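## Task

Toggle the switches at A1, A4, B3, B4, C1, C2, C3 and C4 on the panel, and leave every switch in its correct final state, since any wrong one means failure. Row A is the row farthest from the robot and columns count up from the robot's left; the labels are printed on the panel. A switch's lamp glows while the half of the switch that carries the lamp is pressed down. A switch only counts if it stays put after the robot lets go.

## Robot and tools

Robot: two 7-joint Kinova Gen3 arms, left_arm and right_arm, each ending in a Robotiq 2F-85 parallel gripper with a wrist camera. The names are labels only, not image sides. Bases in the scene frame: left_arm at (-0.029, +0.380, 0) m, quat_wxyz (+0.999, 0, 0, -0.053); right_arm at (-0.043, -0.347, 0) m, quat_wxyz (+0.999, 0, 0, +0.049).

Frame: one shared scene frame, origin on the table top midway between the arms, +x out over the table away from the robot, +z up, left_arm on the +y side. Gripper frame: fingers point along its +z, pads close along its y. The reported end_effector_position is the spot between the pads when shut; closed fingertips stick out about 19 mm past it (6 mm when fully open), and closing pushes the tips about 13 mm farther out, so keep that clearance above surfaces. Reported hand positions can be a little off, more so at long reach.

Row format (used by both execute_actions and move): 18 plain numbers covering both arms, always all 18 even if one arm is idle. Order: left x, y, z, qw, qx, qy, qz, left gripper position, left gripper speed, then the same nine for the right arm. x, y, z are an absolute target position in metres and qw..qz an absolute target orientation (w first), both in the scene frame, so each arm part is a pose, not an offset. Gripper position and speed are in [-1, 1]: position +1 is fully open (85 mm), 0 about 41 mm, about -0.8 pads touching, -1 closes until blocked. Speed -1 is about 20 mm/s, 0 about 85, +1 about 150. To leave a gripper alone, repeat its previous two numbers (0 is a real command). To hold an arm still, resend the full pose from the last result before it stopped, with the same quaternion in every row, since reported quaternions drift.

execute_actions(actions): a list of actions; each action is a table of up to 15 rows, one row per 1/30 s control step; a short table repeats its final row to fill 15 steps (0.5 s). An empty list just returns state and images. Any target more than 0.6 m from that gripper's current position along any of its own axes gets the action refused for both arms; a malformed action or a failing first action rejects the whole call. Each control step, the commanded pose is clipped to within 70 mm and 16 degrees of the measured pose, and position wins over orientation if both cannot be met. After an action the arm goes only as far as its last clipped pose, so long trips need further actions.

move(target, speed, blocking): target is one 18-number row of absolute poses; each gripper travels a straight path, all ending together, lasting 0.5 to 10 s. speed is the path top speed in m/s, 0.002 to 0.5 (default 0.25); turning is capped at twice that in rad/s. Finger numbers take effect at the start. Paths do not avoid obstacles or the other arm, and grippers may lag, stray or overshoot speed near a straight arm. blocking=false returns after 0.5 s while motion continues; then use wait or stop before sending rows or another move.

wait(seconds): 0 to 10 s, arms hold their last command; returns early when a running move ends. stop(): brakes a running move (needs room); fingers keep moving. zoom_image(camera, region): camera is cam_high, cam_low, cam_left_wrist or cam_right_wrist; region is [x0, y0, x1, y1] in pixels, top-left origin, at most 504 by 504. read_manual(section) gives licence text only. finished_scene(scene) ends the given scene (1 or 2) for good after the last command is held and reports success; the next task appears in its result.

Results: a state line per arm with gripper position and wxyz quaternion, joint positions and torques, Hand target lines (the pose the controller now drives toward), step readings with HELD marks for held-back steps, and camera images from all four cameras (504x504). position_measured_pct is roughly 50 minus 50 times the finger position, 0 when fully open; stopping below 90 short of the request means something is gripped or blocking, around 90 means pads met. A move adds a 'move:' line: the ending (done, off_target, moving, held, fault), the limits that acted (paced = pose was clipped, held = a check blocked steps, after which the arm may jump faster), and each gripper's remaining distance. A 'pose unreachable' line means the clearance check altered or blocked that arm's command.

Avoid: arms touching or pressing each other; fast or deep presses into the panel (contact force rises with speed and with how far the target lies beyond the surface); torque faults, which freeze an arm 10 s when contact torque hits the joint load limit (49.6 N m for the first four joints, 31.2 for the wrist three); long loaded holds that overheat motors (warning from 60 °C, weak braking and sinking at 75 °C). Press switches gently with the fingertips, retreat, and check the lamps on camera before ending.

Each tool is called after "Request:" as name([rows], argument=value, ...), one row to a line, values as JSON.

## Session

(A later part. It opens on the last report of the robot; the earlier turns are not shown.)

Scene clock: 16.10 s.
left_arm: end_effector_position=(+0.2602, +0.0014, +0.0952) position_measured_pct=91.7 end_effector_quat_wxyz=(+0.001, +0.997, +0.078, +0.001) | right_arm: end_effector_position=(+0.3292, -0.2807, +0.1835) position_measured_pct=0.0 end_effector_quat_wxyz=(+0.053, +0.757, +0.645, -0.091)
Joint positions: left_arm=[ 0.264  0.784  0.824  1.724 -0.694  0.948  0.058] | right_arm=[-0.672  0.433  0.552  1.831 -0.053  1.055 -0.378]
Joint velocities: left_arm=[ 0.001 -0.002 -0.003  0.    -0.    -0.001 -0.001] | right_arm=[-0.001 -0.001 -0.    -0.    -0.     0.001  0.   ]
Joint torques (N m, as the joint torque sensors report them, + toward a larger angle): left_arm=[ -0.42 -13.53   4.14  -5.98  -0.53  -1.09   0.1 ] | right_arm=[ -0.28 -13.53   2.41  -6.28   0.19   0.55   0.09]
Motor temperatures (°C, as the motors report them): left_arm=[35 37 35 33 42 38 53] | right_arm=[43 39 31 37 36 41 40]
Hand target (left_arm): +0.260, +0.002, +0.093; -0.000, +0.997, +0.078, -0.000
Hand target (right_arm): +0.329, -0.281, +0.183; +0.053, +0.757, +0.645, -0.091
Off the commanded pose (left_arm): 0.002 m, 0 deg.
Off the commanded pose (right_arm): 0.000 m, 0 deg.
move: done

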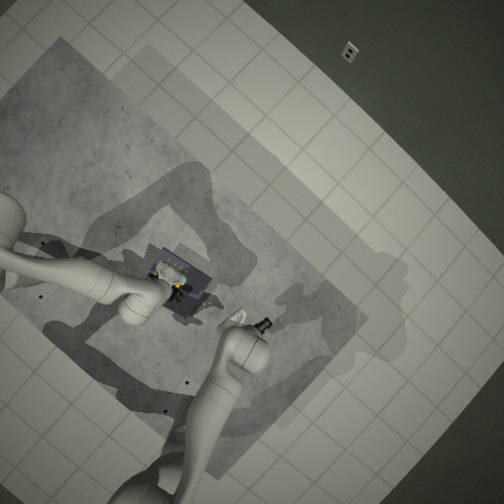

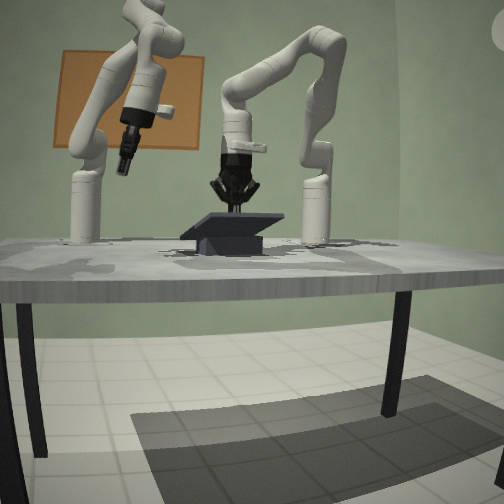

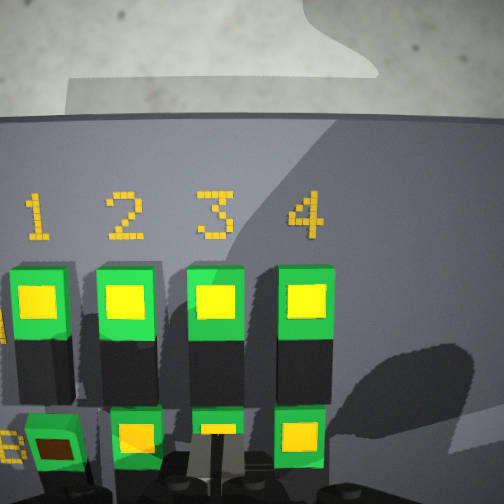

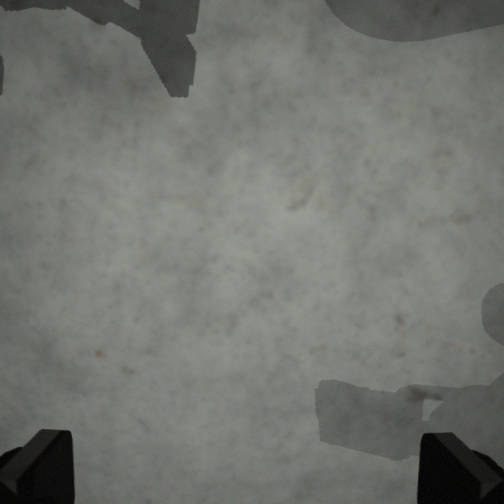

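Request:
move(target=[0.2601,0.0017,0.106,0,0.997,0.078,0,-1,1,0.3292,-0.2807,0.1835,0.053,0.757,0.645,-0.091,1,0], speed=0.05)

Request:
move(target=[0.2086,-0.0286,0.088,0,0.997,0.078,0,-1,1,0.3292,-0.2807,0.1835,0.053,0.757,0.645,-0.091,1,0], speed=0.08)

Request:
move(target=[0.2086,-0.0286,0.074,0,0.997,0.078,0,-1,1,0.3292,-0.2807,0.1835,0.053,0.757,0.645,-0.091,1,0], speed=0.02)

Scene clock: 17.13 s.
left_arm: end_effector_position=(+0.2601, +0.0016, +0.1060) position_measured_pct=91.7 end_effector_quat_wxyz=(+0.000, +0.997, +0.078, -0.000) | right_arm: end_effector_position=(+0.3292, -0.2807, +0.1835) position_measured_pct=0.0 end_effector_quat_wxyz=(+0.053, +0.757, +0.645, -0.091)
Joint positions: left_arm=[ 0.255  0.769  0.839  1.712 -0.675  0.975  0.043] | right_arm=[-0.672  0.433  0.552  1.831 -0.053  1.055 -0.378]
Joint velocities: left_arm=[-0.001 -0.002  0.     0.001 -0.     0.001  0.   ] | right_arm=[ 0.    -0.    -0.     0.     0.     0.001  0.   ]
Joint torques (N m, as the joint torque sensors report them, + toward a larger angle): left_arm=[ -0.15 -17.11   5.29  -6.32  -0.12  -0.05   0.1 ] | right_arm=[ -0.23 -13.48   2.34  -6.37   0.22   0.62   0.16]
Motor temperatures (°C, as the motors report them): left_arm=[35 37 35 33 42 38 53] | right_arm=[43 39 31 37 36 41 40]
Hand target (left_arm): +0.260, +0.002, +0.106; +0.000, +0.997, +0.078, +0.000
Hand target (right_arm): +0.329, -0.281, +0.183; +0.053, +0.757, +0.645, -0.091
Off the commanded pose (left_arm): 0.000 m, 0 deg.
Off the commanded pose (right_arm): 0.000 m, 0 deg.
move: done

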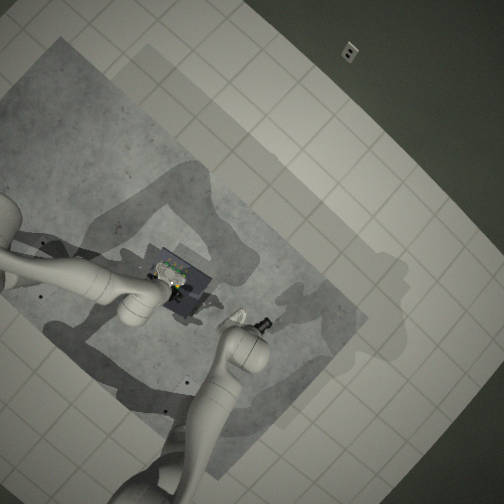

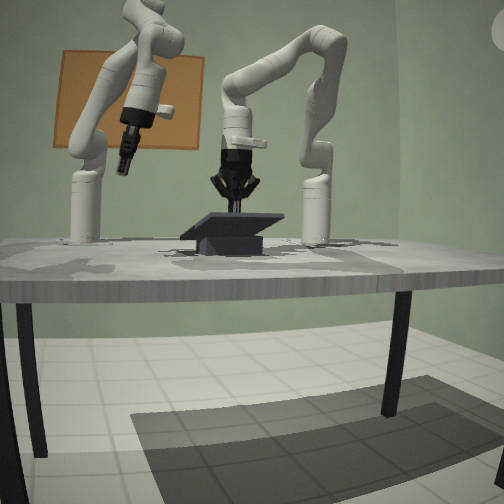

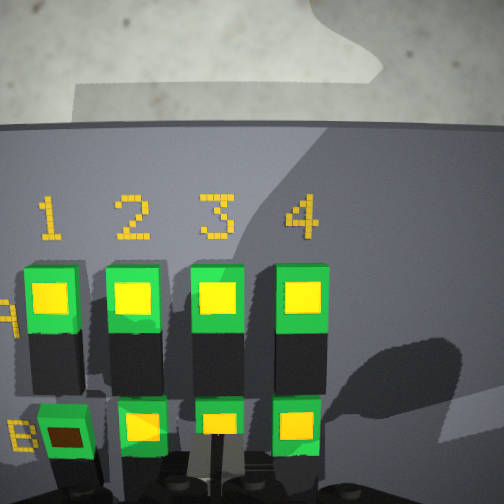

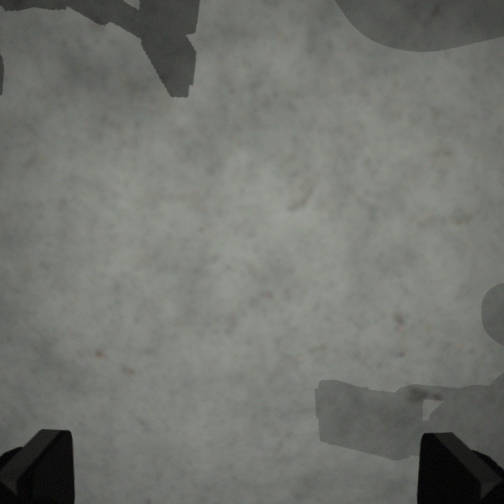

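Scene clock: 18.20 s.
left_arm: end_effector_position=(+0.2089, -0.0281, +0.0881) position_measured_pct=91.7 end_effector_quat_wxyz=(-0.000, +0.997, +0.078, +0.000) | right_arm: end_effector_position=(+0.3292, -0.2807, +0.1835) position_measured_pct=0.0 end_effector_quat_wxyz=(+0.053, +0.757, +0.645, -0.091)
Joint positions: left_arm=[ 0.394  0.786  0.807  1.741 -0.695  0.925  0.186] | right_arm=[-0.672  0.433  0.552  1.831 -0.053  1.055 -0.378]
Joint velocities: left_arm=[ 0.005  0.001  0.003  0.002 -0.002  0.001  0.002] | right_arm=[ 0.001  0.    -0.001  0.     0.002  0.001 -0.   ]
Joint torques (N m, as the joint torque sensors report them, + toward a larger angle): left_arm=[ -0.72 -17.34   5.51  -6.04   0.01   0.17   0.17] | right_arm=[ -0.31 -13.42   2.46  -6.28   0.3    0.51   0.21]
Motor temperatures (°C, as the motors report them): left_arm=[35 37 35 33 42 38 53] | right_arm=[43 39 31 37 36 41 40]
Hand target (left_arm): +0.209, -0.028, +0.088; -0.000, +0.997, +0.078, +0.000
Hand target (right_arm): +0.329, -0.281, +0.183; +0.053, +0.757, +0.645, -0.091
Off the commanded pose (left_arm): 0.001 m, 0 deg.
Off the commanded pose (right_arm): 0.000 m, 0 deg.
move: done

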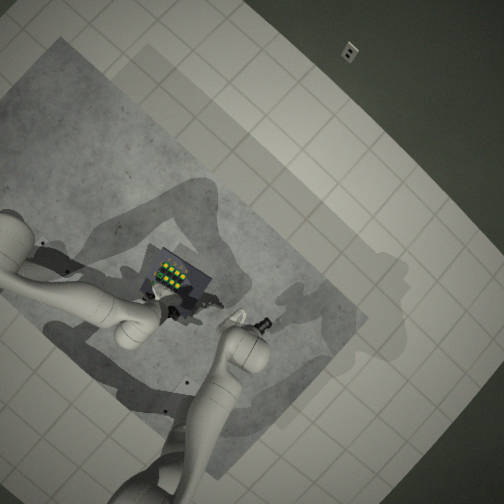

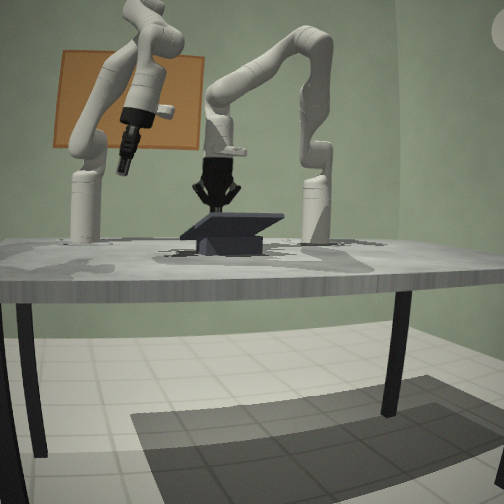

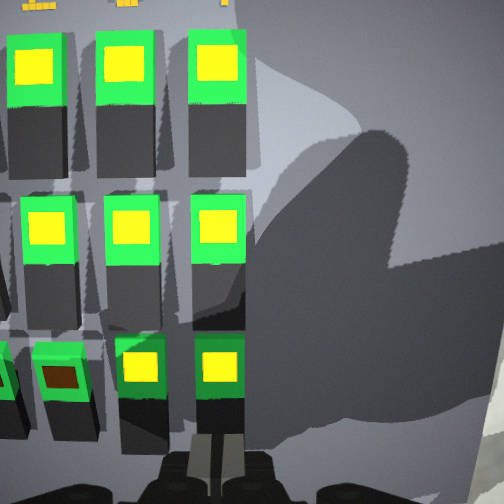

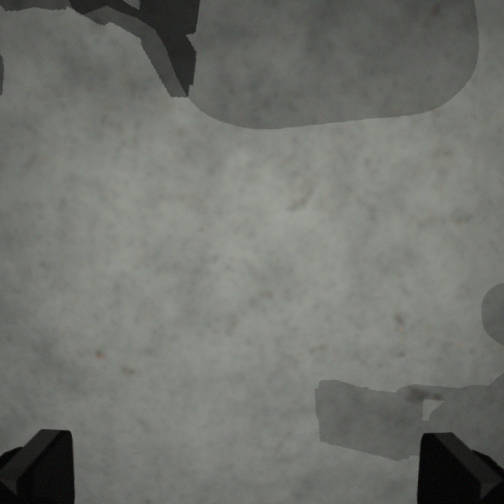

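Scene clock: 19.13 s.
left_arm: end_effector_position=(+0.2087, -0.0285, +0.0741) position_measured_pct=91.7 end_effector_quat_wxyz=(+0.000, +0.997, +0.078, +0.000) | right_arm: end_effector_position=(+0.3292, -0.2807, +0.1835) position_measured_pct=0.0 end_effector_quat_wxyz=(+0.053, +0.757, +0.645, -0.091)
Joint positions: left_arm=[ 0.405  0.807  0.787  1.752 -0.716  0.894  0.203] | right_arm=[-0.672  0.433  0.552  1.831 -0.053  1.055 -0.378]
Joint velocities: left_arm=[ 0.001  0.002  0.001  0.001  0.    -0.001 -0.   ] | right_arm=[ 0.001 -0.    -0.001  0.    -0.001  0.    -0.   ]
Joint torques (N m, as the joint torque sensors report them, + toward a larger angle): left_arm=[ -0.26 -17.38   5.16  -5.88  -0.05   0.1    0.17] | right_arm=[ -0.15 -13.53   2.5   -6.24   0.21   0.59   0.22]
Motor temperatures (°C, as the motors report them): left_arm=[35 37 35 33 42 38 53] | right_arm=[43 39 31 37 36 41 40]
Hand target (left_arm): +0.209, -0.029, +0.074; -0.000, +0.997, +0.078, +0.000
Hand target (right_arm): +0.329, -0.281, +0.183; +0.053, +0.757, +0.645, -0.091
Off the commanded pose (left_arm): 0.000 m, 0 deg.
Off the commanded pose (right_arm): 0.000 m, 0 deg.
move: done

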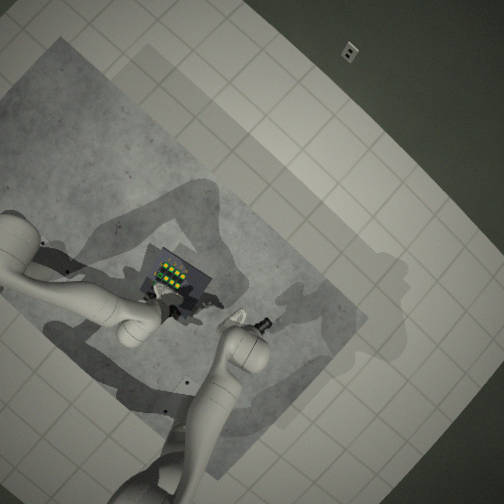

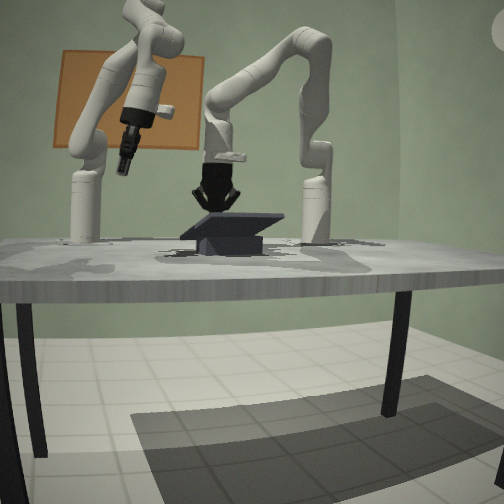

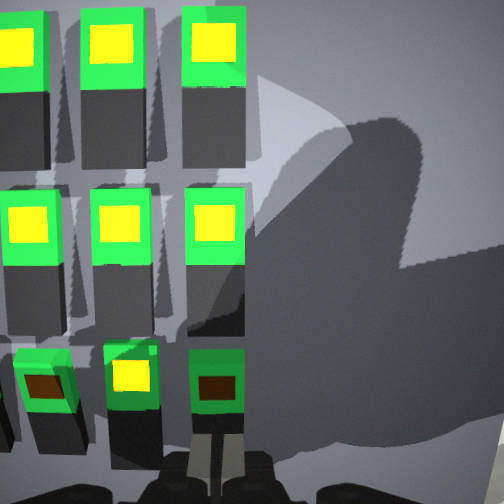

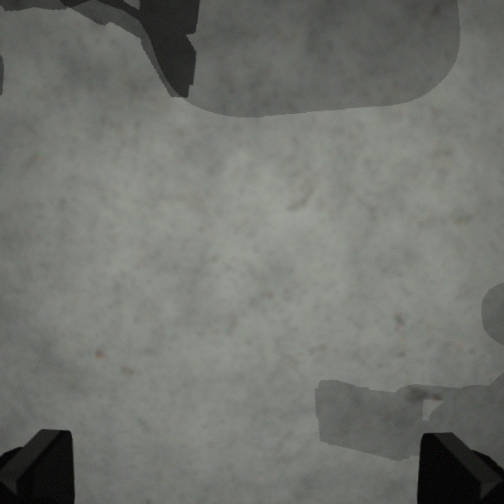

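Request:
move(target=[0.2086,-0.0286,0.086,0,0.997,0.078,0,-1,1,0.3292,-0.2807,0.1835,0.053,0.757,0.645,-0.091,1,0], speed=0.05)

Request:
move(target=[0.2052,-0.0069,0.086,0,0.997,0.078,0,-1,1,0.3292,-0.2807,0.1835,0.053,0.757,0.645,-0.091,1,0], speed=0.06)

Request:
move(target=[0.2052,-0.0069,0.077,0,0.997,0.078,0,-1,1,0.3292,-0.2807,0.1835,0.053,0.757,0.645,-0.091,1,0], speed=0.02)

Scene clock: 20.17 s.
left_arm: end_effector_position=(+0.2086, -0.0287, +0.0859) position_measured_pct=91.7 end_effector_quat_wxyz=(-0.000, +0.997, +0.078, -0.000) | right_arm: end_effector_position=(+0.3292, -0.2807, +0.1835) position_measured_pct=0.0 end_effector_quat_wxyz=(+0.053, +0.757, +0.645, -0.091)
Joint positions: left_arm=[ 0.396  0.79   0.804  1.742 -0.698  0.92   0.188] | right_arm=[-0.672  0.433  0.552  1.831 -0.053  1.055 -0.378]
Joint velocities: left_arm=[-0.001 -0.001 -0.     0.001  0.001  0.     0.   ] | right_arm=[-0.     0.    -0.     0.     0.    -0.001  0.   ]
Joint torques (N m, as the joint torque sensors report them, + toward a larger angle): left_arm=[ -0.14 -17.51   5.03  -6.15  -0.01  -0.05   0.16] | right_arm=[ -0.24 -13.55   2.48  -6.2    0.19   0.52   0.21]
Motor temperatures (°C, as the motors report them): left_arm=[35 37 35 33 42 38 53] | right_arm=[43 39 31 37 36 41 40]
Hand target (left_arm): +0.209, -0.029, +0.086; +0.000, +0.997, +0.078, +0.000
Hand target (right_arm): +0.329, -0.281, +0.183; +0.053, +0.757, +0.645, -0.091
Off the commanded pose (left_arm): 0.000 m, 0 deg.
Off the commanded pose (right_arm): 0.000 m, 0 deg.
move: done

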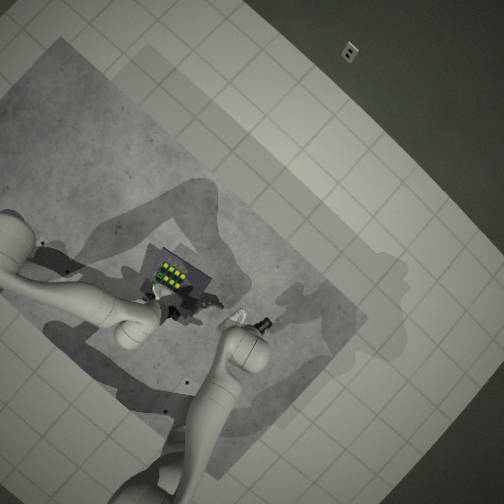

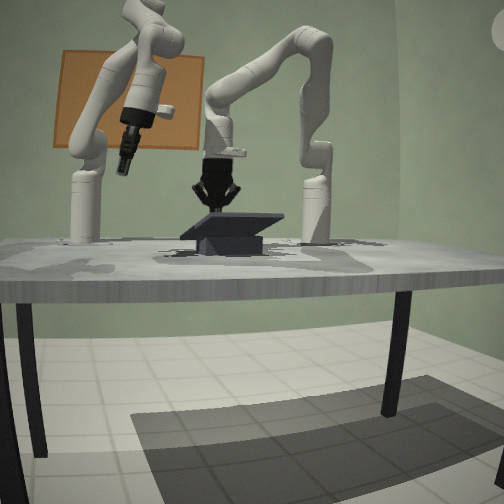

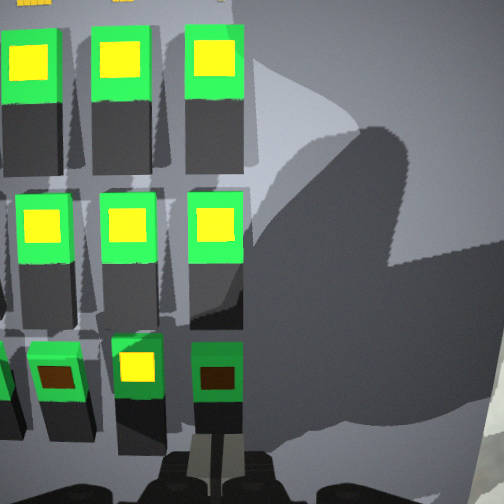

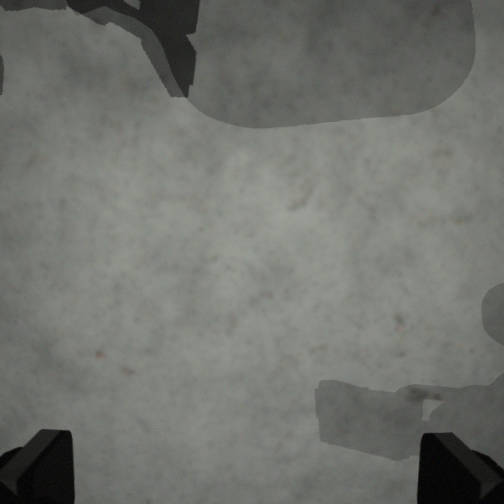

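Scene clock: 20.87 s.
left_arm: end_effector_position=(+0.2050, -0.0070, +0.0859) position_measured_pct=91.7 end_effector_quat_wxyz=(-0.000, +0.997, +0.078, -0.000) | right_arm: end_effector_position=(+0.3292, -0.2807, +0.1835) position_measured_pct=0.0 end_effector_quat_wxyz=(+0.053, +0.757, +0.645, -0.091)
Joint positions: left_arm=[ 0.357  0.757  0.81   1.815 -0.699  0.882  0.191] | right_arm=[-0.672  0.433  0.552  1.831 -0.053  1.055 -0.378]
Joint velocities: left_arm=[-0.005 -0.005 -0.001  0.002  0.001  0.001 -0.   ] | right_arm=[ 0.     0.     0.     0.     0.001 -0.    -0.   ]
Joint torques (N m, as the joint torque sensors report them, + toward a larger angle): left_arm=[ -0.4  -16.17   4.99  -5.46  -0.13   0.03   0.1 ] | right_arm=[ -0.24 -13.38   2.53  -6.25   0.21   0.59   0.16]
Motor temperatures (°C, as the motors report them): left_arm=[35 37 35 33 42 38 53] | right_arm=[43 39 31 37 36 41 40]
Hand target (left_arm): +0.205, -0.007, +0.086; +0.000, +0.997, +0.078, -0.000
Hand target (right_arm): +0.329, -0.281, +0.183; +0.053, +0.757, +0.645, -0.091
Off the commanded pose (left_arm): 0.000 m, 0 deg.
Off the commanded pose (right_arm): 0.000 m, 0 deg.
move: done

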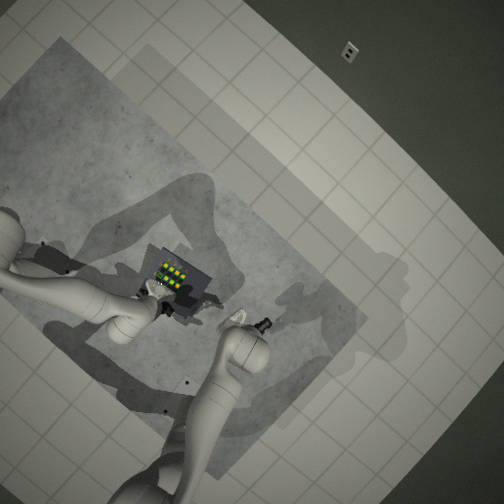

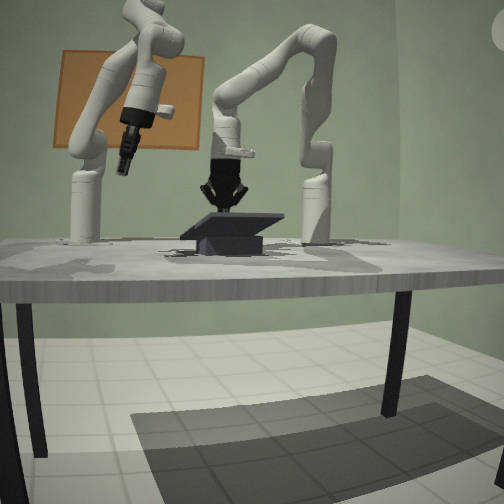

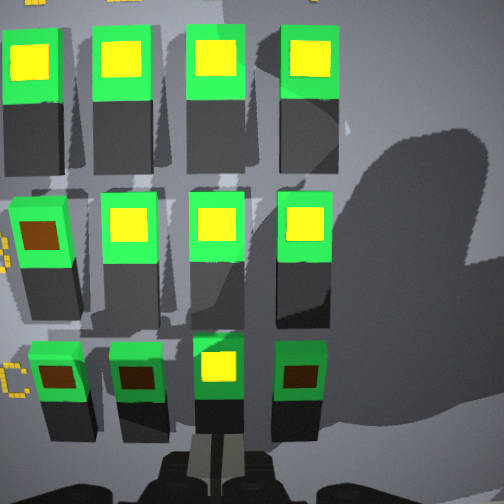

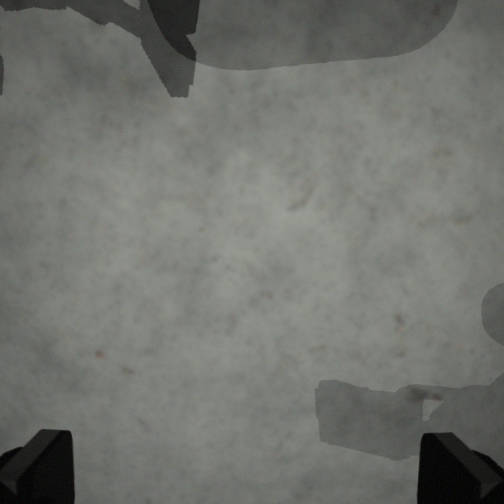

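Scene clock: 21.57 s.
left_arm: end_effector_position=(+0.2051, -0.0069, +0.0778) position_measured_pct=91.7 end_effector_quat_wxyz=(+0.000, +0.997, +0.078, +0.000) | right_arm: end_effector_position=(+0.3292, -0.2807, +0.1835) position_measured_pct=0.0 end_effector_quat_wxyz=(+0.053, +0.757, +0.645, -0.091)
Joint positions: left_arm=[ 0.366  0.769  0.796  1.823 -0.714  0.863  0.203] | right_arm=[-0.672  0.433  0.552  1.831 -0.053  1.055 -0.378]
Joint velocities: left_arm=[ 0.     0.001 -0.    -0.002 -0.    -0.    -0.   ] | right_arm=[-0.001  0.001 -0.    -0.     0.001 -0.001 -0.   ]
Joint torques (N m, as the joint torque sensors report them, + toward a larger angle): left_arm=[ -0.66 -14.92   4.39  -5.83  -0.32  -0.44   0.08] | right_arm=[ -0.34 -13.55   2.49  -6.26   0.31   0.58   0.1 ]
Motor temperatures (°C, as the motors report them): left_arm=[35 37 35 33 42 38 53] | right_arm=[43 39 31 37 36 41 40]
Hand target (left_arm): +0.205, -0.007, +0.077; -0.000, +0.997, +0.078, -0.000
Hand target (right_arm): +0.329, -0.281, +0.183; +0.053, +0.757, +0.645, -0.091
Off the commanded pose (left_arm): 0.001 m, 0 deg.
Off the commanded pose (right_arm): 0.000 m, 0 deg.
move: done

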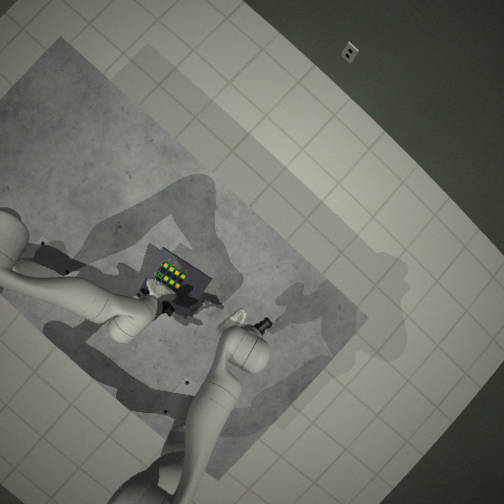

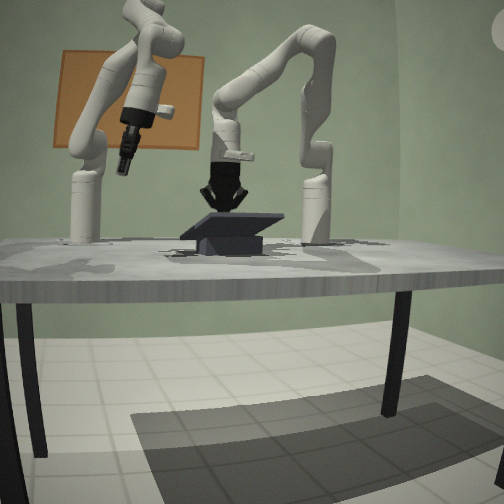

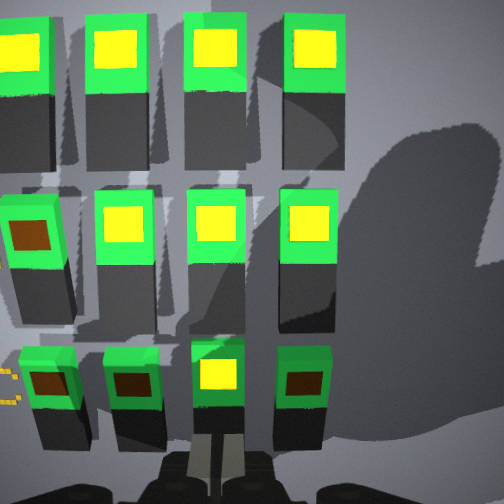

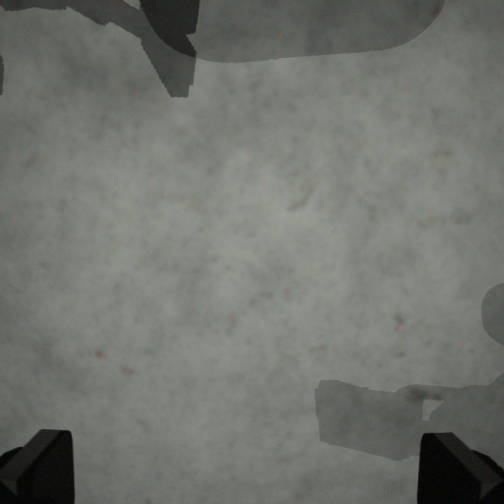

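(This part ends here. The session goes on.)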